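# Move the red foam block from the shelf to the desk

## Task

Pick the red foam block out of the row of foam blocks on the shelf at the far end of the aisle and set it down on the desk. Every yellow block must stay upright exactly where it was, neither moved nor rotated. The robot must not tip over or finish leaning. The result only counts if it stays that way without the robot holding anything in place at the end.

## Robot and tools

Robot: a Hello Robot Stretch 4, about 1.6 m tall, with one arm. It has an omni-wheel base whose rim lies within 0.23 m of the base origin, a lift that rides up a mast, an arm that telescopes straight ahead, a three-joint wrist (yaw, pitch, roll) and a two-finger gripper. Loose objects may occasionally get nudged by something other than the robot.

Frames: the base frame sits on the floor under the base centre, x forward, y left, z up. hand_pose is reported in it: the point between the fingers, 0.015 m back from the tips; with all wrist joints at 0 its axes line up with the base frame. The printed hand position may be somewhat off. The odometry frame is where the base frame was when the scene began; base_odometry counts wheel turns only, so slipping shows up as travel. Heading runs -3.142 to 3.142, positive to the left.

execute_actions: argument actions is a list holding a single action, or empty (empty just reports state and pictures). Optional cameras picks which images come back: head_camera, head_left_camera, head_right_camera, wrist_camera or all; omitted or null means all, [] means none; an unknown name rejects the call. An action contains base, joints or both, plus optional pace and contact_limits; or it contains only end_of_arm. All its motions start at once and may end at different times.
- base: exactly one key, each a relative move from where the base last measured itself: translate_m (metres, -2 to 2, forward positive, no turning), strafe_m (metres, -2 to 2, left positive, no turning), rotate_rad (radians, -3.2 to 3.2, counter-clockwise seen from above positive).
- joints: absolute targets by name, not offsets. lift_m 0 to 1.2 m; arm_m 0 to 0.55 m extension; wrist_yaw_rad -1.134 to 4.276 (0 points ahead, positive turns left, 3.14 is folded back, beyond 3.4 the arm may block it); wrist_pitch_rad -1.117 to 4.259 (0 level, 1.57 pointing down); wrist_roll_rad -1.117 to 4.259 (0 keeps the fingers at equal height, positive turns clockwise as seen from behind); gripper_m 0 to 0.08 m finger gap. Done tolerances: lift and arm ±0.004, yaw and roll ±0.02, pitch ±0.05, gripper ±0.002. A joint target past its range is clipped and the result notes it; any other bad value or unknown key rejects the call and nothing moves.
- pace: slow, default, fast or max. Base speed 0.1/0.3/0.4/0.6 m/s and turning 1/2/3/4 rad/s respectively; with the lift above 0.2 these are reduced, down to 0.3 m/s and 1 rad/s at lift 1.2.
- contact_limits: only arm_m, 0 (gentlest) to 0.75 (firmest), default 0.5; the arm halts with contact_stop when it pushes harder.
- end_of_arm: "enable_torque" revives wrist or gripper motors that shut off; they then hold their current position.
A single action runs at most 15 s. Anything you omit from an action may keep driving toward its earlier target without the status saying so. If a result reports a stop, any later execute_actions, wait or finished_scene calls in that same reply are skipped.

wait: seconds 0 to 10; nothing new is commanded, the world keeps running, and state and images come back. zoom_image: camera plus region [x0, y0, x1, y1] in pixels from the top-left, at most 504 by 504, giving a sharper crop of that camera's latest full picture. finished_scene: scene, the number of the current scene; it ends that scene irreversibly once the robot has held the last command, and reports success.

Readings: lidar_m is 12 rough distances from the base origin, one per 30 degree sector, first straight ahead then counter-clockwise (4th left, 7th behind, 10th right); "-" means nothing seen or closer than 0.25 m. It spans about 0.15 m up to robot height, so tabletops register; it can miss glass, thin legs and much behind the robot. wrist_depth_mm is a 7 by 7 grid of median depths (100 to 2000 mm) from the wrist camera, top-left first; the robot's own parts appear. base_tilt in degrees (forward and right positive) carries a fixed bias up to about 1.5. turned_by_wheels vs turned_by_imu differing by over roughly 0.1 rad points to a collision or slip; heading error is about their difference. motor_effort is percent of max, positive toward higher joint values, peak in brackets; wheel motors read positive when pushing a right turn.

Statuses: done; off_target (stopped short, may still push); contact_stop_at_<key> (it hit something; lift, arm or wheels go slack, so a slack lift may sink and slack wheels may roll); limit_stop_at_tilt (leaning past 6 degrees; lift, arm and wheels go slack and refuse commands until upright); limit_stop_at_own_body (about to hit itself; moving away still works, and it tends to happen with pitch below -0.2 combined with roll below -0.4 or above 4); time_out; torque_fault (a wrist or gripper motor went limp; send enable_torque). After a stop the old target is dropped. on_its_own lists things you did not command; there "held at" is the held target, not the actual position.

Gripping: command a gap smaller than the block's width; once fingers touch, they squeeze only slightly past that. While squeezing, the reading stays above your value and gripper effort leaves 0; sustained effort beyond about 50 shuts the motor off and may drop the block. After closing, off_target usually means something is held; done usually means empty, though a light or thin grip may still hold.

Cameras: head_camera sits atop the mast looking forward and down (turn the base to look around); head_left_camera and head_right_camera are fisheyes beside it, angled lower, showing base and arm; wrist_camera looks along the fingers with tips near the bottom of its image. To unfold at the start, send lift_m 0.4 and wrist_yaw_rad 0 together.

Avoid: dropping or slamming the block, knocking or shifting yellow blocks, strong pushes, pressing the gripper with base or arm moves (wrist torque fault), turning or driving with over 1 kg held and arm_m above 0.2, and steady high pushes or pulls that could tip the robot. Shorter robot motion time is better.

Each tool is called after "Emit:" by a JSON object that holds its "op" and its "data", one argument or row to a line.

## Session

Emit:
{"op": "execute_actions", "data": {
  "actions": []
}}

Scene clock: 0.00 s.
base_odometry: x=+0.000 y=+0.000 heading=+0.000 (m, m, rad; odometry frame)
turned_by_wheels: +0.000 (rad since the last result)
turned_by_imu: +0.000 (rad since the last result)
base_tilt: forward=-1.1 right=+0.9 (deg)
lidar_m: 1.25 1.31 1.72 1.36 1.43 1.92 2.47 1.15 0.77 0.72 0.77 1.35
base_status: not commanded
joint_positions: lift_m=+0.234 arm_m=+0.002 wrist_yaw_rad=+3.176 wrist_pitch_rad=+0.021 wrist_roll_rad=+0.002 gripper_m=+0.040
joint_status: not commanded
motor_effort: lift_m=+21 arm_m=-2 wrist_yaw_rad=-1 wrist_pitch_rad=-9 wrist_roll_rad=-1 gripper_m=+0 wheel_0=+0 wheel_1=-1 wheel_2=+1 (%)
hand_pose: x=-0.0426 y=+0.0801 z=+0.4073 quat_wxyz=(-0.017, -0.011, +0.001, +1.000) (m; base frame)
wrist_depth_mm: - 138 138 - - - - / - - 137 - - - - / - 109 138 - - - - / - 130 157 - - - - / 199 1430 - - - - - / 208 1397 1430 1397 154 1366 1366 / 206 1008 - 1025 150 - 976
pictures: head_camera, head_left_camera, head_right_camera, wrist_camera
Images, in order (width x height): head_camera 420x560, head_left_camera 420x672, head_right_camera 420x672, wrist_camera 616x392.

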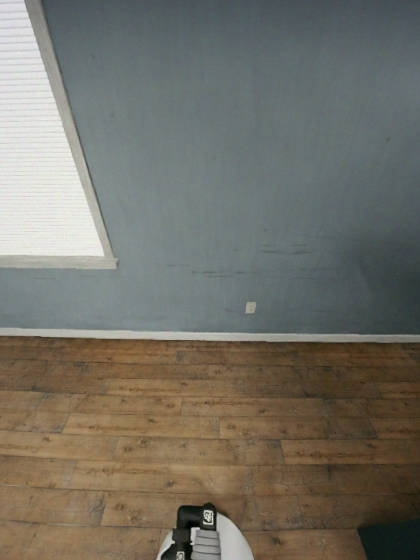

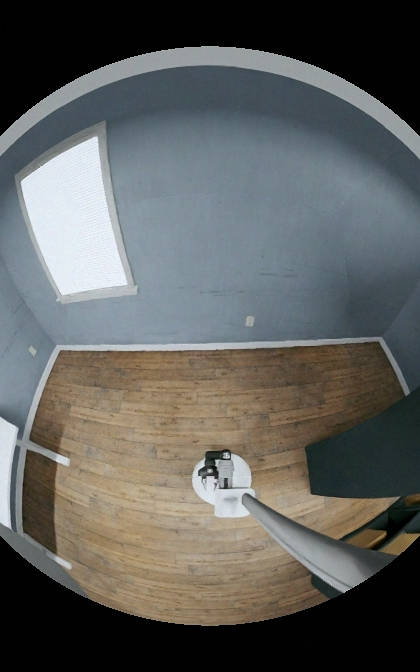

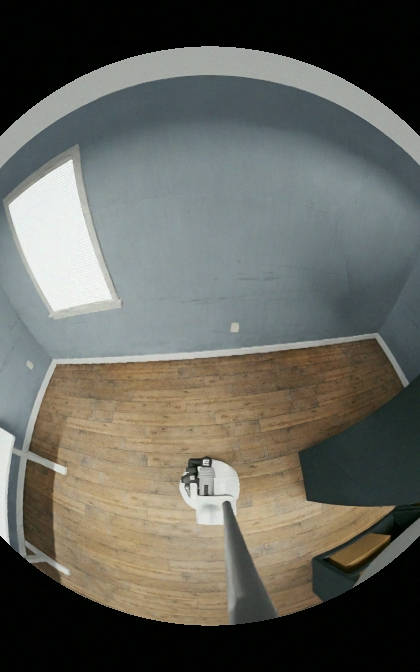

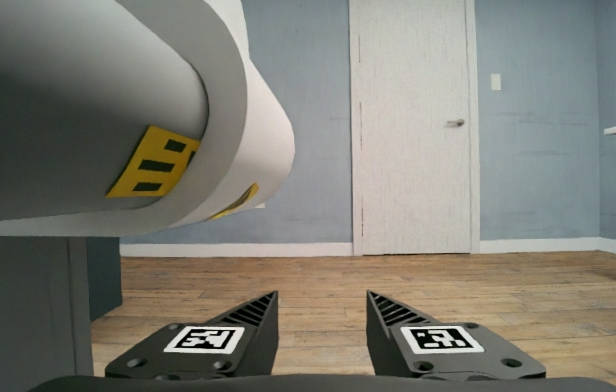

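Emit:
{"op": "execute_actions", "data": {
  "actions": [
    {"base":{"translate_m":-0.45}}
  ],
  "cameras": []
}}

Emit:
{"op": "execute_actions", "data": {
  "actions": [
    {"base":{"rotate_rad":-1.56},"joints":{"lift_m":0.4,"wrist_yaw_rad":0}}
  ]
}}

Scene clock: 8.00 s.
base_odometry: x=-0.450 y=+0.000 heading=-0.001 (m, m, rad; odometry frame)
turned_by_wheels: -0.001 (rad since the last result)
turned_by_imu: +0.000 (rad since the last result)
base_tilt: forward=-1.0 right=+0.9 (deg)
lidar_m: 1.71 1.74 1.45 1.34 1.37 2.11 1.99 1.16 0.89 0.76 0.76 1.82
base_status: done
joint_positions: lift_m=+0.234 arm_m=+0.002 wrist_yaw_rad=+3.176 wrist_pitch_rad=+0.021 wrist_roll_rad=+0.002 gripper_m=+0.040
joint_status: not commanded
motor_effort: lift_m=+21(21) arm_m=-1(2) wrist_yaw_rad=-1(1) wrist_pitch_rad=-8(8) wrist_roll_rad=+0(0) gripper_m=+1(1) wheel_0=-3(7) wheel_1=-3(7) wheel_2=-1(10) (%)
hand_pose: x=-0.0426 y=+0.0801 z=+0.4073 quat_wxyz=(-0.017, -0.011, +0.001, +1.000) (m; base frame)
wrist_depth_mm: - 139 138 - - - - / - - 138 - - - - / - 109 138 - - - - / - 130 156 - - - - / 199 - - - - - - / 209 1464 1464 1430 154 1366 1308 / 206 1025 - 1025 151 - 960
pictures: none
No camera images: the call's "cameras" was empty. Leave "cameras" out to get every camera's image.

Scene clock: 10.43 s.
base_odometry: x=-0.450 y=+0.000 heading=-1.560 (m, m, rad; odometry frame)
turned_by_wheels: -1.560 (rad since the last result)
turned_by_imu: -1.596 (rad since the last result)
base_tilt: forward=-1.1 right=+0.8 (deg)
lidar_m: 0.79 0.76 1.82 1.71 1.78 1.45 1.35 1.41 2.13 2.00 1.14 0.86
base_status: done
joint_positions: lift_m=+0.400 arm_m=+0.002 wrist_yaw_rad=+0.000 wrist_pitch_rad=+0.021 wrist_roll_rad=+0.002 gripper_m=+0.040
joint_status: all done
motor_effort: lift_m=+24(25) arm_m=-1(1) wrist_yaw_rad=-3(10) wrist_pitch_rad=-9(10) wrist_roll_rad=+0(0) gripper_m=+0(0) wheel_0=+1(7) wheel_1=+0(10) wheel_2=+1(8) (%)
hand_pose: x=+0.3855 y=-0.0873 z=+0.5735 quat_wxyz=(+1.000, +0.001, +0.011, +0.000) (m; base frame)
wrist_depth_mm: 525 525 1366 - 1366 809 525 / 521 521 1366 - 1430 1025 530 / 521 525 1397 - 1464 759 530 / 530 530 1397 - 1464 768 535 / 535 535 1366 - 1464 1308 535 / 535 535 931 1921 154 891 535 / 535 530 - 1366 151 - 535
pictures: head_camera, head_left_camera, head_right_camera, wrist_camera
Images, in order (width x height): head_camera 420x560, head_left_camera 420x672, head_right_camera 420x672, wrist_camera 616x392.

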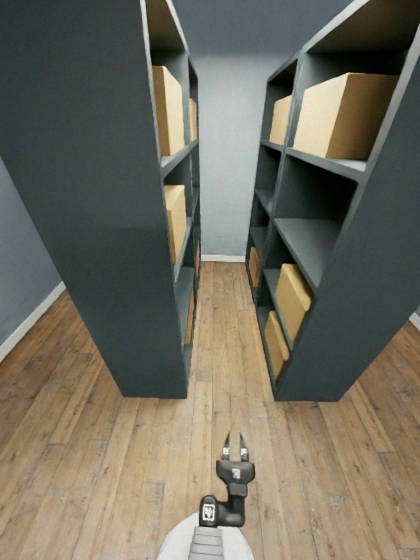

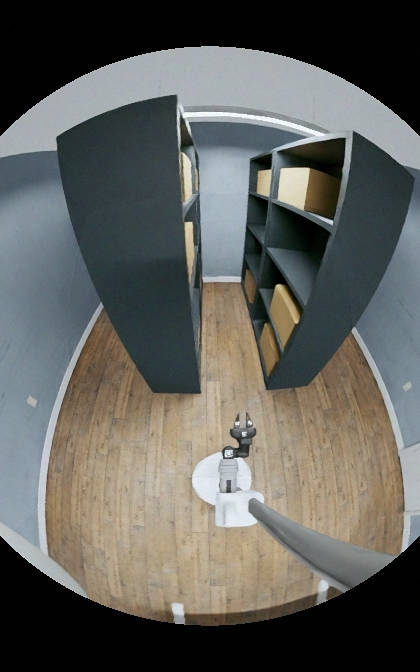

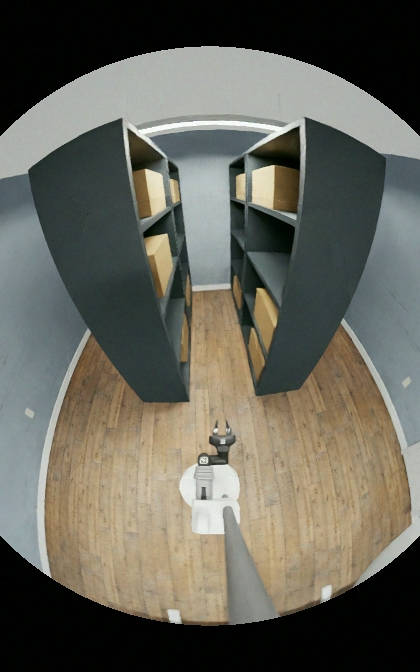

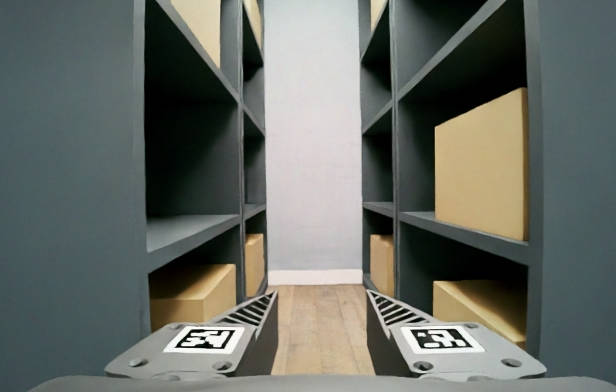

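Emit:
{"op": "execute_actions", "data": {
  "actions": [
    {"base":{"strafe_m":-0.12}}
  ],
  "cameras": []
}}

Emit:
{"op": "execute_actions", "data": {
  "actions": [
    {"base":{"translate_m":0.95}}
  ],
  "cameras": ["head_camera","wrist_camera"]
}}

Scene clock: 20.37 s.
base_odometry: x=-0.570 y=-0.001 heading=-1.560 (m, m, rad; odometry frame)
turned_by_wheels: +0.000 (rad since the last result)
turned_by_imu: -0.001 (rad since the last result)
base_tilt: forward=-1.1 right=+0.8 (deg)
lidar_m: 1.12 0.80 1.02 1.83 1.89 1.41 1.35 1.38 1.99 1.89 1.96 0.81
base_status: done
joint_positions: lift_m=+0.400 arm_m=+0.002 wrist_yaw_rad=+0.000 wrist_pitch_rad=+0.021 wrist_roll_rad=+0.002 gripper_m=+0.040
joint_status: not commanded
motor_effort: lift_m=+24(24) arm_m=-1(2) wrist_yaw_rad=+0(2) wrist_pitch_rad=-9(8) wrist_roll_rad=-1(0) gripper_m=-1(0) wheel_0=+1(10) wheel_1=+0(10) wheel_2=+2(0) (%)
hand_pose: x=+0.3855 y=-0.0874 z=+0.5735 quat_wxyz=(+1.000, +0.001, +0.011, +0.000) (m; base frame)
wrist_depth_mm: 525 820 1756 - 1397 535 535 / 530 1098 - - 1281 535 530 / 530 1336 - - 1060 539 535 / 539 1397 1921 - 1060 539 539 / 539 991 1756 - 1397 539 539 / 539 946 1138 1921 154 549 544 / 544 960 - 1397 150 - 539
pictures: none
No camera images: the call's "cameras" was empty. Leave "cameras" out to get every camera's image.

Scene clock: 25.03 s.
base_odometry: x=-0.560 y=-0.951 heading=-1.560 (m, m, rad; odometry frame)
turned_by_wheels: +0.000 (rad since the last result)
turned_by_imu: -0.003 (rad since the last result)
base_tilt: forward=-1.1 right=+0.8 (deg)
lidar_m: 0.96 0.45 0.32 0.29 0.32 2.75 3.10 2.36 0.29 0.27 0.27 0.41
base_status: done
joint_positions: lift_m=+0.400 arm_m=+0.002 wrist_yaw_rad=+0.000 wrist_pitch_rad=+0.021 wrist_roll_rad=+0.002 gripper_m=+0.040
joint_status: not commanded
motor_effort: lift_m=+23(24) arm_m=-2(2) wrist_yaw_rad=-2(3) wrist_pitch_rad=-9(9) wrist_roll_rad=-1(0) gripper_m=+0(0) wheel_0=+1(7) wheel_1=+2(7) wheel_2=+2(11) (%)
hand_pose: x=+0.3855 y=-0.0874 z=+0.5735 quat_wxyz=(+1.000, +0.001, +0.011, +0.000) (m; base frame)
wrist_depth_mm: 676 1336 1397 1430 842 455 459 / 960 1118 1464 1397 1160 455 459 / 1205 1397 1430 1464 1397 459 462 / 1229 1397 1499 1430 1366 462 459 / 621 1205 1430 1430 1182 459 469 / 931 960 1255 1464 154 387 296 / 917 917 - 1397 150 - 469
pictures: head_camera, wrist_camera
Images, in order (width x height): head_camera 420x560, wrist_camera 616x392.

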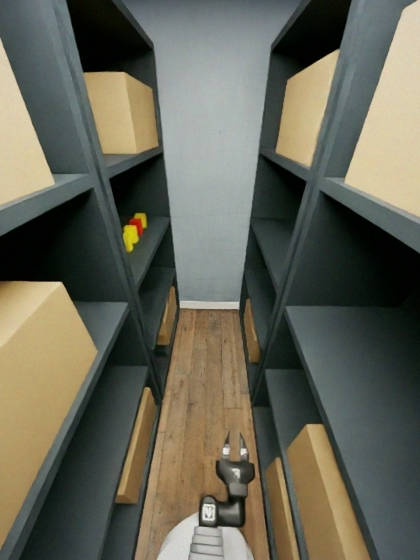

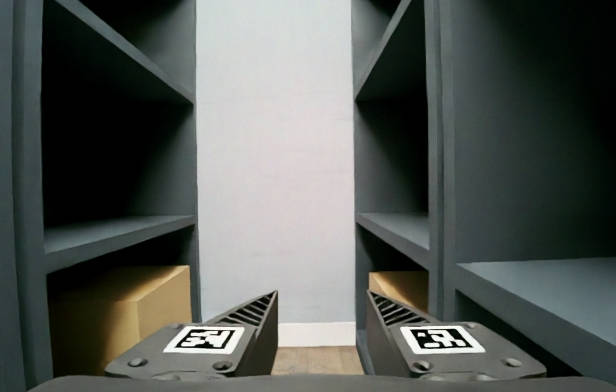

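Emit:
{"op": "execute_actions", "data": {
  "actions": [
    {"base":{"rotate_rad":0.02}}
  ],
  "cameras": []
}}

Emit:
{"op": "execute_actions", "data": {
  "actions": [
    {"base":{"translate_m":1.1},"joints":{"lift_m":1.0}}
  ]
}}

Scene clock: 29.83 s.
base_odometry: x=-0.560 y=-0.951 heading=-1.540 (m, m, rad; odometry frame)
turned_by_wheels: +0.020 (rad since the last result)
turned_by_imu: +0.020 (rad since the last result)
base_tilt: forward=-1.1 right=+0.8 (deg)
lidar_m: 1.01 0.44 0.32 0.29 0.32 2.75 3.11 2.39 0.27 0.27 0.28 0.36
base_status: done
joint_positions: lift_m=+0.400 arm_m=+0.002 wrist_yaw_rad=+0.000 wrist_pitch_rad=+0.021 wrist_roll_rad=+0.002 gripper_m=+0.040
joint_status: not commanded
motor_effort: lift_m=+23(23) arm_m=-2(2) wrist_yaw_rad=-2(1) wrist_pitch_rad=-10(9) wrist_roll_rad=-1(0) gripper_m=+0(1) wheel_0=-3(3) wheel_1=-1(4) wheel_2=+1(3) (%)
hand_pose: x=+0.3855 y=-0.0874 z=+0.5735 quat_wxyz=(+1.000, +0.001, +0.011, +0.000) (m; base frame)
wrist_depth_mm: 640 1118 1397 1397 1118 455 452 / 878 1098 1430 1397 1281 452 452 / 1182 1430 1430 1430 1336 459 452 / 1138 1464 1464 1430 1366 459 452 / 580 1205 1430 1430 1366 455 455 / 564 960 1205 1464 155 459 312 / 554 931 - 1397 150 - 462
pictures: none
No camera images: the call's "cameras" was empty. Leave "cameras" out to get every camera's image.

Scene clock: 35.00 s.
base_odometry: x=-0.525 y=-2.051 heading=-1.540 (m, m, rad; odometry frame)
turned_by_wheels: +0.000 (rad since the last result)
turned_by_imu: -0.004 (rad since the last result)
base_tilt: forward=-1.0 right=+0.8 (deg)
lidar_m: 0.55 0.50 0.37 0.32 0.35 0.46 1.13 0.38 0.25 0.25 0.26 0.36
base_status: done
joint_positions: lift_m=+1.000 arm_m=+0.002 wrist_yaw_rad=+0.000 wrist_pitch_rad=+0.021 wrist_roll_rad=+0.002 gripper_m=+0.040
joint_status: all done
motor_effort: lift_m=+23(25) arm_m=-2(2) wrist_yaw_rad=-1(2) wrist_pitch_rad=-9(9) wrist_roll_rad=-1(1) gripper_m=+0(1) wheel_0=+1(6) wheel_1=+1(5) wheel_2=+0(9) (%)
hand_pose: x=+0.3855 y=-0.0874 z=+1.1735 quat_wxyz=(+1.000, +0.001, +0.011, +0.000) (m; base frame)
wrist_depth_mm: 347 343 345 345 345 324 294 / 347 347 345 345 343 327 294 / 349 349 345 345 345 332 294 / 349 351 347 347 347 345 296 / 349 351 351 349 347 334 297 / 355 351 353 349 154 310 298 / 353 353 - 351 151 - 298
pictures: head_camera, head_left_camera, head_right_camera, wrist_camera
Images, in order (width x height): head_camera 420x560, head_left_camera 420x672, head_right_camera 420x672, wrist_camera 616x392.

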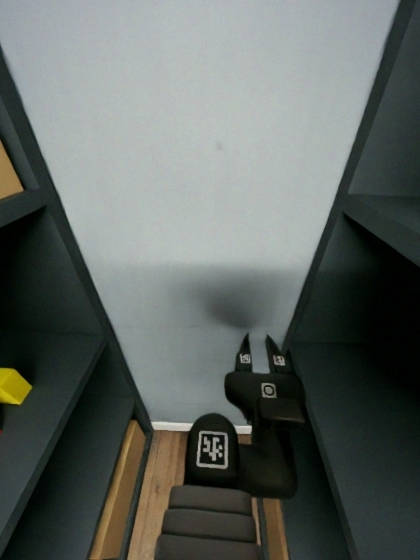

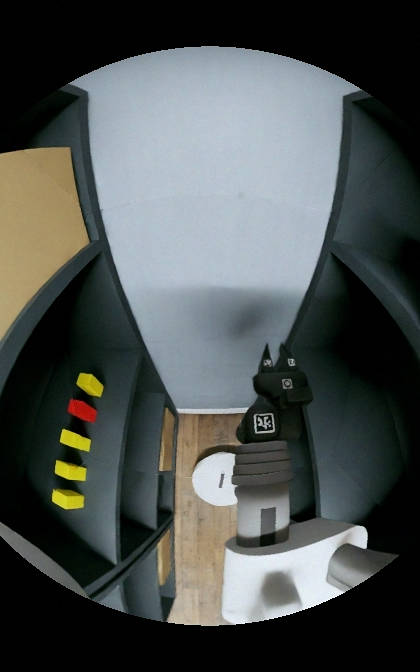

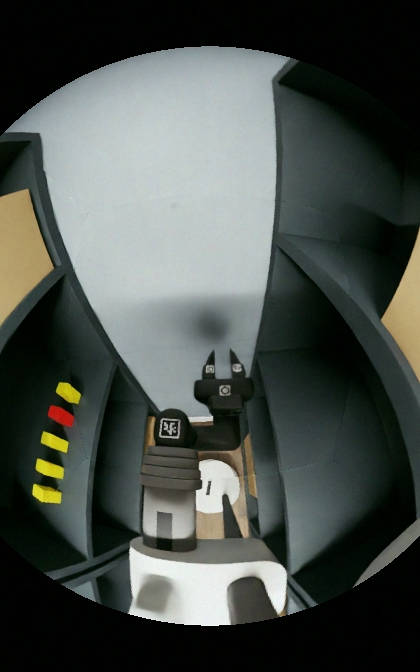

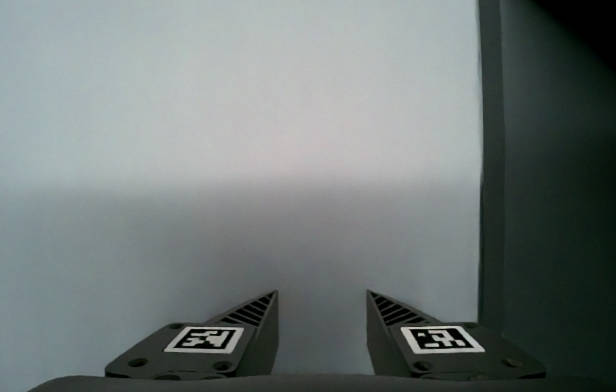

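Emit:
{"op": "execute_actions", "data": {
  "actions": [
    {"base":{"strafe_m":0.04}}
  ],
  "cameras": []
}}

Emit:
{"op": "execute_actions", "data": {
  "actions": [
    {"base":{"rotate_rad":1.57},"pace":"slow"}
  ],
  "cameras": []
}}

Emit:
{"op": "execute_actions", "data": {
  "actions": [
    {"base":{"strafe_m":-0.12},"joints":{"wrist_pitch_rad":0.5,"gripper_m":0.06}}
  ],
  "cameras": ["head_camera","wrist_camera"]
}}

Scene clock: 42.33 s.
base_odometry: x=-0.485 y=-2.050 heading=-1.540 (m, m, rad; odometry frame)
turned_by_wheels: +0.000 (rad since the last result)
turned_by_imu: -0.001 (rad since the last result)
base_tilt: forward=-1.0 right=+0.9 (deg)
lidar_m: 0.55 0.47 0.32 0.29 0.31 0.43 1.14 0.43 0.30 0.25 0.29 0.39
base_status: done
joint_positions: lift_m=+1.000 arm_m=+0.002 wrist_yaw_rad=+0.000 wrist_pitch_rad=+0.021 wrist_roll_rad=+0.002 gripper_m=+0.040
joint_status: not commanded
motor_effort: lift_m=+23(23) arm_m=-2(2) wrist_yaw_rad=-2(2) wrist_pitch_rad=-10(10) wrist_roll_rad=+0(1) gripper_m=+0(0) wheel_0=+1(8) wheel_1=-3(7) wheel_2=-1(3) (%)
hand_pose: x=+0.3855 y=-0.0874 z=+1.1735 quat_wxyz=(+1.000, +0.001, +0.011, +0.000) (m; base frame)
wrist_depth_mm: 343 343 343 343 340 340 293 / 345 345 343 343 343 342 291 / 343 345 345 347 345 343 296 / 349 347 347 347 345 345 297 / 347 347 349 349 347 345 298 / 351 351 351 349 155 347 297 / 349 351 - 351 151 - 297
pictures: none
No camera images: the call's "cameras" was empty. Leave "cameras" out to get every camera's image.

Scene clock: 45.20 s.
base_odometry: x=-0.485 y=-2.049 heading=+0.029 (m, m, rad; odometry frame)
turned_by_wheels: +1.569 (rad since the last result)
turned_by_imu: +1.605 (rad since the last result)
base_tilt: forward=-1.0 right=+0.9 (deg)
lidar_m: 0.28 0.29 0.42 1.11 0.42 0.29 0.26 0.32 0.40 0.55 0.46 0.31
base_status: done
joint_positions: lift_m=+1.000 arm_m=+0.002 wrist_yaw_rad=+0.000 wrist_pitch_rad=+0.021 wrist_roll_rad=+0.002 gripper_m=+0.040
joint_status: not commanded
motor_effort: lift_m=+23(23) arm_m=-2(2) wrist_yaw_rad=-1(1) wrist_pitch_rad=-9(9) wrist_roll_rad=+0(1) gripper_m=+0(0) wheel_0=-2(8) wheel_1=-3(7) wheel_2=-3(7) (%)
hand_pose: x=+0.3855 y=-0.0874 z=+1.1735 quat_wxyz=(+1.000, +0.001, +0.011, +0.000) (m; base frame)
wrist_depth_mm: 399 413 424 413 430 424 418 / 525 530 530 525 530 530 530 / 539 530 539 535 535 539 525 / 539 544 539 535 539 530 525 / 544 539 539 535 535 544 530 / 549 544 544 539 154 535 535 / 492 525 - 530 150 - 500
pictures: none
No camera images: the call's "cameras" was empty. Leave "cameras" out to get every camera's image.

Scene clock: 46.77 s.
base_odometry: x=-0.482 y=-2.169 heading=+0.029 (m, m, rad; odometry frame)
turned_by_wheels: +0.000 (rad since the last result)
turned_by_imu: -0.001 (rad since the last result)
base_tilt: forward=-1.0 right=+0.9 (deg)
lidar_m: 0.29 0.30 0.44 1.12 0.42 0.30 0.27 0.29 0.40 0.41 0.44 0.31
base_status: done
joint_positions: lift_m=+1.000 arm_m=+0.002 wrist_yaw_rad=+0.000 wrist_pitch_rad=+0.502 wrist_roll_rad=+0.002 gripper_m=+0.060
joint_status: all done
motor_effort: lift_m=+23(23) arm_m=-2(2) wrist_yaw_rad=-1(1) wrist_pitch_rad=-8(9) wrist_roll_rad=+0(1) gripper_m=+3(6) wheel_0=+1(9) wheel_1=-1(10) wheel_2=-1(2) (%)
hand_pose: x=+0.3593 y=-0.0874 z=+1.0757 quat_wxyz=(+0.969, +0.001, +0.248, +0.000) (m; base frame)
wrist_depth_mm: 473 477 477 473 469 484 439 / 504 504 508 508 508 504 445 / 549 539 539 544 544 535 452 / 272 418 413 258 418 250 413 / 255 240 312 238 317 236 322 / 262 265 250 259 260 255 267 / 243 - 130 242 224 - -
pictures: head_camera, wrist_camera
Images, in order (width x height): head_camera 420x560, wrist_camera 616x392.

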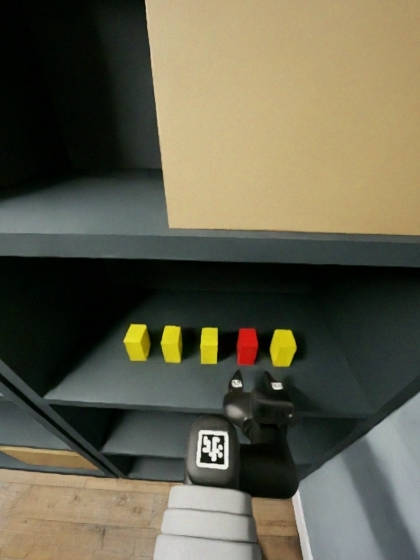

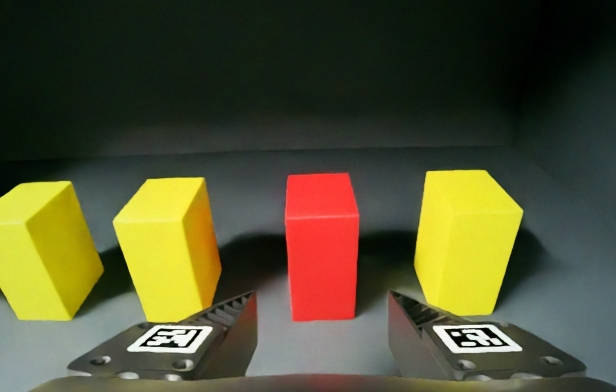

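Emit:
{"op": "execute_actions", "data": {
  "actions": [
    {"joints":{"lift_m":0.977,"gripper_m":0.056,"arm_m":0.05},"pace":"slow"}
  ],
  "cameras": ["wrist_camera"]
}}

Scene clock: 52.67 s.
base_odometry: x=-0.482 y=-2.169 heading=+0.029 (m, m, rad; odometry frame)
turned_by_wheels: +0.000 (rad since the last result)
turned_by_imu: -0.001 (rad since the last result)
base_tilt: forward=-1.1 right=+0.9 (deg)
lidar_m: 0.28 0.29 0.42 1.11 0.43 0.29 0.28 0.31 0.41 0.43 0.45 0.31
base_status: not commanded
joint_positions: lift_m=+0.977 arm_m=+0.049 wrist_yaw_rad=+0.000 wrist_pitch_rad=+0.502 wrist_roll_rad=+0.002 gripper_m=+0.056
joint_status: all done
motor_effort: lift_m=+17(21) arm_m=+5(5) wrist_yaw_rad=-1(1) wrist_pitch_rad=-7(7) wrist_roll_rad=-1(0) gripper_m=-4(3) wheel_0=+1(1) wheel_1=-1(2) wheel_2=-1(1) (%)
hand_pose: x=+0.4064 y=-0.0874 z=+1.0532 quat_wxyz=(+0.969, +0.001, +0.248, +0.000) (m; base frame)
wrist_depth_mm: 430 430 439 436 433 433 430 / 459 466 462 462 466 462 439 / 488 492 492 484 480 484 439 / 397 204 387 198 375 202 345 / 234 180 303 177 293 184 179 / 241 195 160 195 199 193 220 / 215 - 131 208 169 - -
pictures: wrist_camera
Images, in order (width x height): wrist_camera 616x392.

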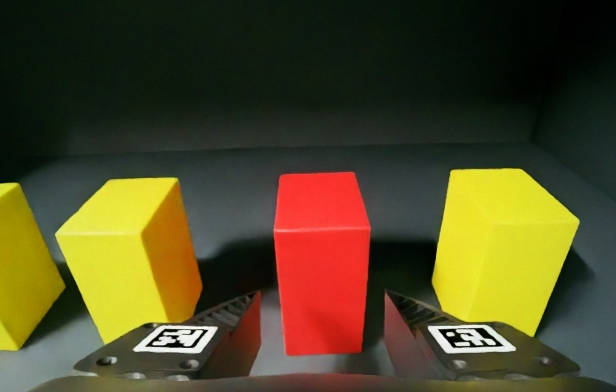

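Emit:
{"op": "execute_actions", "data": {
  "actions": [
    {"joints":{"lift_m":0.982,"arm_m":0.086},"pace":"slow"}
  ],
  "cameras": ["wrist_camera"]
}}

Emit:
{"op": "execute_actions", "data": {
  "actions": [
    {"joints":{"gripper_m":0.03},"pace":"slow"}
  ],
  "cameras": []
}}

Emit:
{"op": "execute_actions", "data": {
  "actions": [
    {"joints":{"lift_m":1.1}}
  ],
  "cameras": []
}}

Emit:
{"op": "execute_actions", "data": {
  "actions": [
    {"joints":{"arm_m":0.003}}
  ],
  "cameras": ["wrist_camera"]
}}

Emit:
{"op": "execute_actions", "data": {
  "actions": [
    {"base":{"rotate_rad":1.56},"pace":"slow"}
  ],
  "cameras": ["head_camera"]
}}

Emit:
{"op": "execute_actions", "data": {
  "actions": [
    {"base":{"translate_m":0.5}}
  ],
  "cameras": ["head_camera"]
}}

Scene clock: 66.00 s.
base_odometry: x=-0.482 y=-2.169 heading=+0.029 (m, m, rad; odometry frame)
turned_by_wheels: +0.000 (rad since the last result)
turned_by_imu: -0.001 (rad since the last result)
base_tilt: forward=-1.0 right=+0.8 (deg)
lidar_m: 0.28 0.31 0.44 1.09 0.44 0.29 0.27 0.30 0.42 0.43 0.46 0.30
base_status: not commanded
joint_positions: lift_m=+0.982 arm_m=+0.085 wrist_yaw_rad=+0.000 wrist_pitch_rad=+0.502 wrist_roll_rad=+0.002 gripper_m=+0.056
joint_status: all done
motor_effort: lift_m=+23(25) arm_m=+5(3) wrist_yaw_rad=+0(1) wrist_pitch_rad=-7(9) wrist_roll_rad=+0(1) gripper_m=-2(2) wheel_0=+1(1) wheel_1=-2(1) wheel_2=-1(1) (%)
hand_pose: x=+0.4424 y=-0.0874 z=+1.0576 quat_wxyz=(+0.969, +0.001, +0.248, +0.000) (m; base frame)
wrist_depth_mm: 397 399 399 399 399 402 397 / 430 424 433 430 430 427 415 / 459 462 455 459 459 452 445 / 410 402 394 392 384 377 375 / 173 177 312 161 291 176 156 / 146 153 160 145 145 163 147 / 167 - 131 158 147 - -
pictures: wrist_camera
Images, in order (width x height): wrist_camera 616x392.

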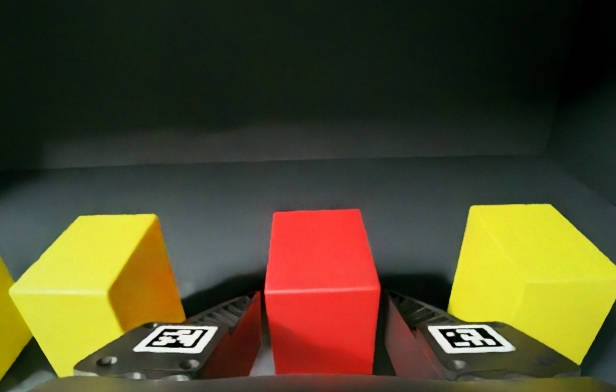

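Scene clock: 67.00 s.
base_odometry: x=-0.482 y=-2.169 heading=+0.029 (m, m, rad; odometry frame)
turned_by_wheels: +0.000 (rad since the last result)
turned_by_imu: +0.000 (rad since the last result)
base_tilt: forward=-1.1 right=+0.9 (deg)
lidar_m: 0.29 0.32 0.44 1.12 0.43 0.29 0.25 0.30 0.40 0.43 0.46 0.32
base_status: not commanded
joint_positions: lift_m=+0.982 arm_m=+0.085 wrist_yaw_rad=+0.000 wrist_pitch_rad=+0.502 wrist_roll_rad=+0.002 gripper_m=+0.043
joint_status: gripper_m off_target (ended at +0.043, target +0.030)
on_its_own: gripper_m is held at +0.038, not at your +0.030, by its contact guard: the fingers met something
motor_effort: lift_m=+24(24) arm_m=+5(5) wrist_yaw_rad=-1(1) wrist_pitch_rad=-8(8) wrist_roll_rad=-1(0) gripper_m=-33(31) wheel_0=+1(1) wheel_1=-1(1) wheel_2=-1(1) (%)
hand_pose: x=+0.4424 y=-0.0874 z=+1.0576 quat_wxyz=(+0.969, +0.001, +0.248, +0.000) (m; base frame)
wrist_depth_mm: 399 402 399 402 404 402 399 / 424 427 427 427 427 427 418 / 459 462 462 462 462 455 442 / 407 404 394 392 387 379 375 / 174 177 309 162 293 176 156 / 146 160 225 144 145 163 146 / 167 - - 158 131 - -
pictures: none
No camera images: the call's "cameras" was empty. Leave "cameras" out to get every camera's image.

Scene clock: 68.53 s.
base_odometry: x=-0.482 y=-2.169 heading=+0.029 (m, m, rad; odometry frame)
turned_by_wheels: +0.000 (rad since the last result)
turned_by_imu: +0.000 (rad since the last result)
base_tilt: forward=-1.0 right=+0.8 (deg)
lidar_m: 0.29 0.31 0.46 1.11 0.42 0.29 0.28 0.29 0.40 0.43 0.45 0.33
base_status: not commanded
joint_positions: lift_m=+1.100 arm_m=+0.085 wrist_yaw_rad=+0.000 wrist_pitch_rad=+0.502 wrist_roll_rad=+0.002 gripper_m=+0.043
joint_status: all done
on_its_own: gripper_m is held at +0.038, not at your +0.030, by its contact guard: the fingers met something
motor_effort: lift_m=+23(24) arm_m=+5(5) wrist_yaw_rad=-2(3) wrist_pitch_rad=-9(9) wrist_roll_rad=+0(0) gripper_m=-33(34) wheel_0=+1(1) wheel_1=-2(1) wheel_2=-1(1) (%)
hand_pose: x=+0.4424 y=-0.0874 z=+1.1756 quat_wxyz=(+0.969, +0.001, +0.249, +0.000) (m; base frame)
wrist_depth_mm: 399 399 397 399 402 399 394 / 427 427 427 424 433 424 415 / 462 466 462 462 462 462 442 / 500 504 504 492 504 504 452 / 508 500 504 162 469 480 445 / 413 413 399 145 146 397 392 / 351 - - 158 131 - 342
pictures: none
No camera images: the call's "cameras" was empty. Leave "cameras" out to get every camera's image.

Scene clock: 69.73 s.
base_odometry: x=-0.482 y=-2.169 heading=+0.029 (m, m, rad; odometry frame)
turned_by_wheels: +0.000 (rad since the last result)
turned_by_imu: +0.000 (rad since the last result)
base_tilt: forward=-1.1 right=+0.8 (deg)
lidar_m: 0.28 0.29 0.42 1.10 0.42 0.30 0.28 0.27 0.40 0.43 0.47 0.32
base_status: not commanded
joint_positions: lift_m=+1.100 arm_m=+0.004 wrist_yaw_rad=+0.000 wrist_pitch_rad=+0.502 wrist_roll_rad=+0.002 gripper_m=+0.043
joint_status: all done
on_its_own: gripper_m is held at +0.038, not at your +0.030, by its contact guard: the fingers met something
motor_effort: lift_m=+24(24) arm_m=-6(7) wrist_yaw_rad=+0(2) wrist_pitch_rad=-9(9) wrist_roll_rad=+0(1) gripper_m=-34(33) wheel_0=+1(1) wheel_1=-1(2) wheel_2=-1(1) (%)
hand_pose: x=+0.3612 y=-0.0874 z=+1.1755 quat_wxyz=(+0.969, +0.001, +0.249, +0.000) (m; base frame)
wrist_depth_mm: 477 473 473 473 473 473 442 / 500 504 512 508 504 504 449 / 549 544 549 549 544 539 452 / 591 591 580 580 574 574 459 / 508 508 504 162 469 484 442 / 294 387 282 145 145 370 389 / 291 - - 158 131 - 342
pictures: wrist_camera
Images, in order (width x height): wrist_camera 616x392.

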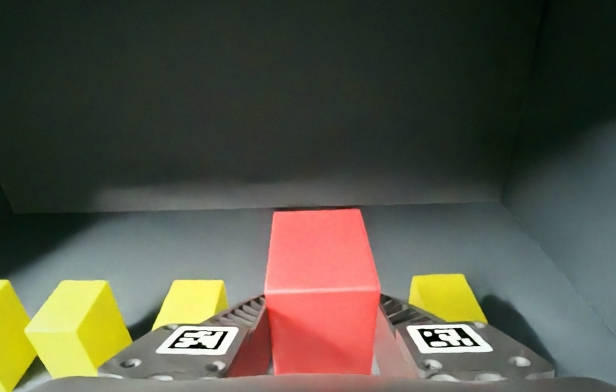

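Scene clock: 72.57 s.
base_odometry: x=-0.482 y=-2.169 heading=+1.588 (m, m, rad; odometry frame)
turned_by_wheels: +1.559 (rad since the last result)
turned_by_imu: +1.595 (rad since the last result)
base_tilt: forward=-1.1 right=+0.8 (deg)
lidar_m: 1.09 0.44 0.30 0.27 0.27 0.40 0.40 0.46 0.32 0.30 0.32 0.45
base_status: done
joint_positions: lift_m=+1.100 arm_m=+0.004 wrist_yaw_rad=+0.000 wrist_pitch_rad=+0.502 wrist_roll_rad=+0.002 gripper_m=+0.043
joint_status: not commanded
on_its_own: gripper_m is held at +0.038, not at your +0.030, by its contact guard: the fingers met something
motor_effort: lift_m=+24(24) arm_m=-5(6) wrist_yaw_rad=-2(2) wrist_pitch_rad=-8(9) wrist_roll_rad=-1(1) gripper_m=-34(34) wheel_0=-3(6) wheel_1=-3(5) wheel_2=-2(7) (%)
hand_pose: x=+0.3612 y=-0.0874 z=+1.1755 quat_wxyz=(+0.969, +0.001, +0.249, +0.000) (m; base frame)
wrist_depth_mm: 1008 991 - - 1025 521 469 / 1042 1060 - - 1078 504 492 / 946 976 - - 1098 544 521 / 661 991 - - 1308 580 439 / 559 878 1921 162 1160 504 327 / 854 878 1060 144 145 433 338 / 866 - - 158 131 - -
pictures: head_camera
Images, in order (width x height): head_camera 420x560.

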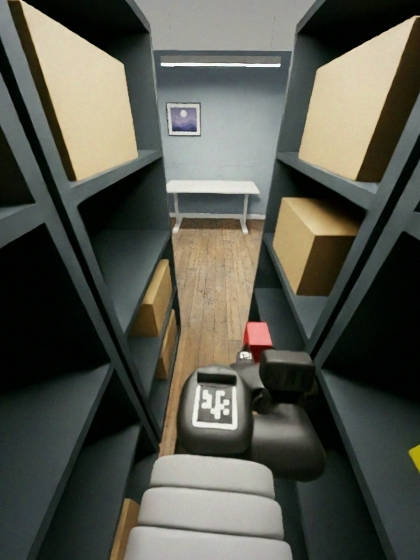

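Scene clock: 75.73 s.
base_odometry: x=-0.491 y=-1.669 heading=+1.589 (m, m, rad; odometry frame)
turned_by_wheels: +0.000 (rad since the last result)
turned_by_imu: -0.002 (rad since the last result)
base_tilt: forward=-1.1 right=+0.9 (deg)
lidar_m: 3.01 0.46 0.31 0.28 0.31 0.40 0.92 0.44 0.30 0.28 0.29 0.40
base_status: done
joint_positions: lift_m=+1.100 arm_m=+0.004 wrist_yaw_rad=+0.000 wrist_pitch_rad=+0.502 wrist_roll_rad=+0.002 gripper_m=+0.043
joint_status: not commanded
on_its_own: gripper_m is held at +0.038, not at your +0.030, by its contact guard: the fingers met something
motor_effort: lift_m=+24(23) arm_m=-5(5) wrist_yaw_rad=+0(1) wrist_pitch_rad=-10(9) wrist_roll_rad=-1(1) gripper_m=-33(33) wheel_0=+0(6) wheel_1=+1(6) wheel_2=+0(10) (%)
hand_pose: x=+0.3612 y=-0.0874 z=+1.1755 quat_wxyz=(+0.969, +0.001, +0.249, +0.000) (m; base frame)
wrist_depth_mm: 569 - - - - 564 544 / 609 - - - - 580 317 / 647 - - - - 459 320 / 661 - - - - 462 324 / 591 809 - 162 778 466 325 / 661 831 1708 145 145 413 327 / 591 - - 158 131 - -
pictures: head_camera
Images, in order (width x height): head_camera 420x560.

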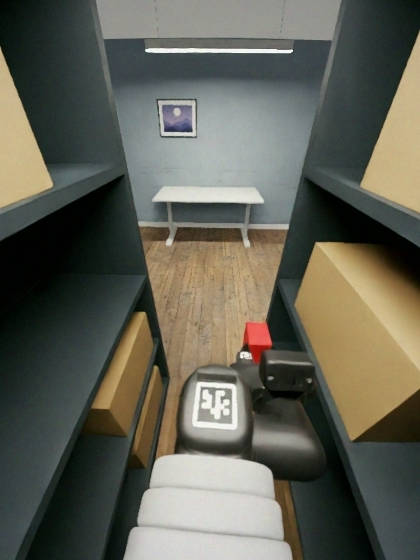

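Emit:
{"op": "execute_actions", "data": {
  "actions": [
    {"base":{"translate_m":1.5},"joints":{"lift_m":0.95},"pace":"fast"}
  ],
  "cameras": []
}}

Emit:
{"op": "execute_actions", "data": {
  "actions": [
    {"base":{"translate_m":1.15},"joints":{"arm_m":0.15},"pace":"fast"}
  ],
  "cameras": ["head_camera"]
}}

Scene clock: 86.87 s.
base_odometry: x=-0.518 y=-0.170 heading=+1.589 (m, m, rad; odometry frame)
turned_by_wheels: +0.000 (rad since the last result)
turned_by_imu: -0.005 (rad since the last result)
base_tilt: forward=-1.1 right=+0.9 (deg)
lidar_m: 1.50 1.56 1.99 1.93 0.89 0.70 1.12 0.64 0.77 1.81 1.87 1.61
base_status: done
joint_positions: lift_m=+0.950 arm_m=+0.004 wrist_yaw_rad=+0.000 wrist_pitch_rad=+0.502 wrist_roll_rad=+0.002 gripper_m=+0.043
joint_status: all done
on_its_own: gripper_m is held at +0.038, not at your +0.030, by its contact guard: the fingers met something
motor_effort: lift_m=+17(23) arm_m=-5(5) wrist_yaw_rad=-1(0) wrist_pitch_rad=-9(10) wrist_roll_rad=+0(0) gripper_m=-33(33) wheel_0=+2(6) wheel_1=+0(7) wheel_2=+1(10) (%)
hand_pose: x=+0.3612 y=-0.0874 z=+1.0260 quat_wxyz=(+0.969, +0.001, +0.249, +0.000) (m; base frame)
wrist_depth_mm: 1808 1808 1863 1863 1921 1863 1808 / 1921 1863 1921 1863 1921 - - / - 1537 - - - - - / - - - - - - - / 1921 1808 1863 162 1756 1708 1756 / 1537 1499 1464 145 146 1430 1464 / 1308 - - 158 131 - 1229
pictures: none
No camera images: the call's "cameras" was empty. Leave "cameras" out to get every camera's image.

Scene clock: 91.40 s.
base_odometry: x=-0.539 y=+0.980 heading=+1.589 (m, m, rad; odometry frame)
turned_by_wheels: +0.000 (rad since the last result)
turned_by_imu: -0.004 (rad since the last result)
base_tilt: forward=-1.0 right=+0.9 (deg)
lidar_m: 0.35 0.36 0.49 1.92 2.04 1.86 1.76 1.78 1.88 1.73 0.51 0.37
base_status: done
joint_positions: lift_m=+0.950 arm_m=+0.149 wrist_yaw_rad=+0.000 wrist_pitch_rad=+0.503 wrist_roll_rad=+0.002 gripper_m=+0.043
joint_status: all done
on_its_own: gripper_m is held at +0.038, not at your +0.030, by its contact guard: the fingers met something
motor_effort: lift_m=+18(18) arm_m=+5(1) wrist_yaw_rad=-1(0) wrist_pitch_rad=-9(9) wrist_roll_rad=-1(1) gripper_m=-34(33) wheel_0=+1(7) wheel_1=-1(7) wheel_2=+2(10) (%)
hand_pose: x=+0.5064 y=-0.0874 z=+1.0260 quat_wxyz=(+0.969, +0.001, +0.249, +0.000) (m; base frame)
wrist_depth_mm: 676 691 707 683 691 691 699 / 723 732 741 741 741 741 732 / 798 788 798 798 798 798 788 / 842 831 842 854 831 831 866 / 707 699 691 162 654 668 931 / 574 574 554 145 145 559 544 / 484 - - 158 131 - 473
pictures: head_camera
Images, in order (width x height): head_camera 420x560.

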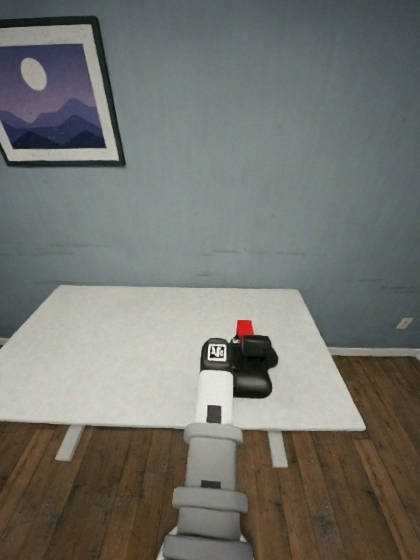

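Emit:
{"op": "execute_actions", "data": {
  "actions": [
    {"joints":{"lift_m":0.73}}
  ],
  "cameras": []
}}

Scene clock: 96.93 s.
base_odometry: x=-0.539 y=+0.980 heading=+1.589 (m, m, rad; odometry frame)
turned_by_wheels: +0.000 (rad since the last result)
turned_by_imu: -0.001 (rad since the last result)
base_tilt: forward=-1.0 right=+0.8 (deg)
lidar_m: 0.35 0.36 0.48 1.92 2.02 1.84 1.75 1.80 1.86 1.72 0.55 0.38
base_status: not commanded
joint_positions: lift_m=+0.730 arm_m=+0.149 wrist_yaw_rad=+0.000 wrist_pitch_rad=+0.503 wrist_roll_rad=+0.002 gripper_m=+0.043
joint_status: all done
on_its_own: gripper_m is held at +0.038, not at your +0.030, by its contact guard: the fingers met something
motor_effort: lift_m=+17(18) arm_m=+4(5) wrist_yaw_rad=-3(1) wrist_pitch_rad=-9(10) wrist_roll_rad=-1(1) gripper_m=-33(33) wheel_0=+2(2) wheel_1=-1(1) wheel_2=+2(2) (%)
hand_pose: x=+0.5064 y=-0.0874 z=+0.8060 quat_wxyz=(+0.969, +0.001, +0.249, +0.000) (m; base frame)
wrist_depth_mm: 668 683 683 691 691 683 699 / 732 732 741 732 750 723 741 / 640 615 591 585 580 564 564 / 449 439 436 430 421 413 407 / 345 343 340 162 320 325 322 / 281 279 271 145 145 267 265 / 238 - - 158 131 - -
pictures: none
No camera images: the call's "cameras" was empty. Leave "cameras" out to get every camera's image.

Emit:
{"op": "execute_actions", "data": {
  "actions": [
    {"joints":{"lift_m":0.712},"pace":"slow"}
  ],
  "cameras": []
}}

Emit:
{"op": "execute_actions", "data": {
  "actions": [
    {"joints":{"gripper_m":0.07}}
  ],
  "cameras": []
}}

Emit:
{"op": "execute_actions", "data": {
  "actions": [
    {"joints":{"arm_m":0.05}}
  ],
  "cameras": ["wrist_camera"]
}}

Emit:
{"op": "finished_scene", "data": {
  "scene": 2
}}

Scene clock: 106.10 s.
base_odometry: x=-0.539 y=+0.980 heading=+1.589 (m, m, rad; odometry frame)
turned_by_wheels: +0.000 (rad since the last result)
turned_by_imu: -0.001 (rad since the last result)
base_tilt: forward=-1.0 right=+0.8 (deg)
lidar_m: 0.35 0.38 0.48 1.91 2.02 1.84 1.74 1.78 1.87 1.71 0.53 0.38
base_status: not commanded
joint_positions: lift_m=+0.712 arm_m=+0.149 wrist_yaw_rad=+0.000 wrist_pitch_rad=+0.503 wrist_roll_rad=+0.002 gripper_m=+0.043
joint_status: all done
on_its_own: gripper_m is held at +0.038, not at your +0.030, by its contact guard: the fingers met something
motor_effort: lift_m=+17(17) arm_m=+5(5) wrist_yaw_rad=-1(1) wrist_pitch_rad=-9(9) wrist_roll_rad=-1(0) gripper_m=-34(34) wheel_0=+2(2) wheel_1=-1(1) wheel_2=+2(2) (%)
hand_pose: x=+0.5064 y=-0.0874 z=+0.7880 quat_wxyz=(+0.969, +0.001, +0.249, +0.000) (m; base frame)
wrist_depth_mm: 676 683 683 699 691 699 691 / 715 741 723 723 723 732 741 / 585 564 554 539 525 517 517 / 407 402 394 392 387 379 373 / 315 314 309 162 291 298 293 / 256 256 245 145 146 246 243 / 216 - - 158 131 - -
pictures: none
No camera images: the call's "cameras" was empty. Leave "cameras" out to get every camera's image.

Scene clock: 107.03 s.
base_odometry: x=-0.539 y=+0.980 heading=+1.589 (m, m, rad; odometry frame)
turned_by_wheels: +0.000 (rad since the last result)
turned_by_imu: +0.000 (rad since the last result)
base_tilt: forward=-1.0 right=+0.8 (deg)
lidar_m: 0.36 0.36 0.49 1.91 2.05 1.84 1.74 1.80 1.87 1.72 0.53 0.39
base_status: not commanded
joint_positions: lift_m=+0.712 arm_m=+0.149 wrist_yaw_rad=+0.000 wrist_pitch_rad=+0.503 wrist_roll_rad=+0.002 gripper_m=+0.070
joint_status: all done
motor_effort: lift_m=+17(17) arm_m=+5(5) wrist_yaw_rad=-1(1) wrist_pitch_rad=-10(9) wrist_roll_rad=-1(0) gripper_m=+2(32) wheel_0=+2(2) wheel_1=-1(1) wheel_2=+2(2) (%)
hand_pose: x=+0.5064 y=-0.0874 z=+0.7880 quat_wxyz=(+0.969, +0.001, +0.249, +0.000) (m; base frame)
wrist_depth_mm: 676 691 699 683 699 691 691 / 723 723 723 732 732 732 732 / 580 569 554 544 521 521 517 / 410 402 394 389 387 379 375 / 315 312 314 162 300 298 294 / 255 254 165 144 151 245 243 / 221 - 141 158 158 - -
pictures: none
No camera images: the call's "cameras" was empty. Leave "cameras" out to get every camera's image.

Scene clock: 108.33 s.
base_odometry: x=-0.539 y=+0.980 heading=+1.589 (m, m, rad; odometry frame)
turned_by_wheels: +0.000 (rad since the last result)
turned_by_imu: +0.000 (rad since the last result)
base_tilt: forward=-1.0 right=+0.9 (deg)
lidar_m: 0.34 0.36 0.48 1.93 2.01 1.82 1.76 1.77 1.82 1.72 0.54 0.40
base_status: not commanded
joint_positions: lift_m=+0.712 arm_m=+0.051 wrist_yaw_rad=+0.000 wrist_pitch_rad=+0.503 wrist_roll_rad=+0.002 gripper_m=+0.070
joint_status: all done
motor_effort: lift_m=+17(17) arm_m=-6(4) wrist_yaw_rad=-2(2) wrist_pitch_rad=-9(9) wrist_roll_rad=+0(1) gripper_m=+1(3) wheel_0=+2(2) wheel_1=+0(1) wheel_2=+2(2) (%)
hand_pose: x=+0.4082 y=-0.0874 z=+0.7880 quat_wxyz=(+0.969, +0.001, +0.249, +0.000) (m; base frame)
wrist_depth_mm: 768 768 788 759 788 788 768 / 809 798 820 809 809 820 842 / 580 569 559 539 535 517 521 / 413 404 399 236 387 379 379 / 317 315 312 257 304 300 296 / 256 257 165 254 244 247 244 / 223 - 140 222 208 - -
pictures: wrist_camera
Images, in order (width x height): wrist_camera 616x392.

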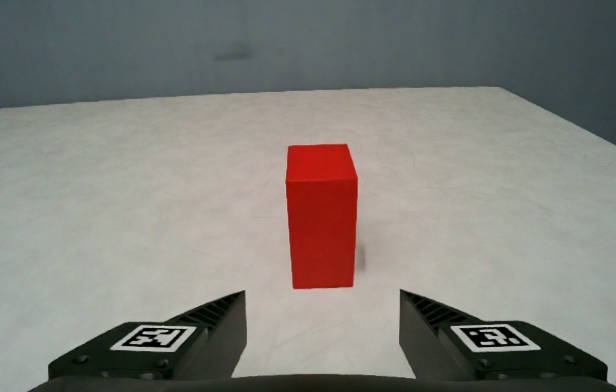

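The scene is finished: the task was done.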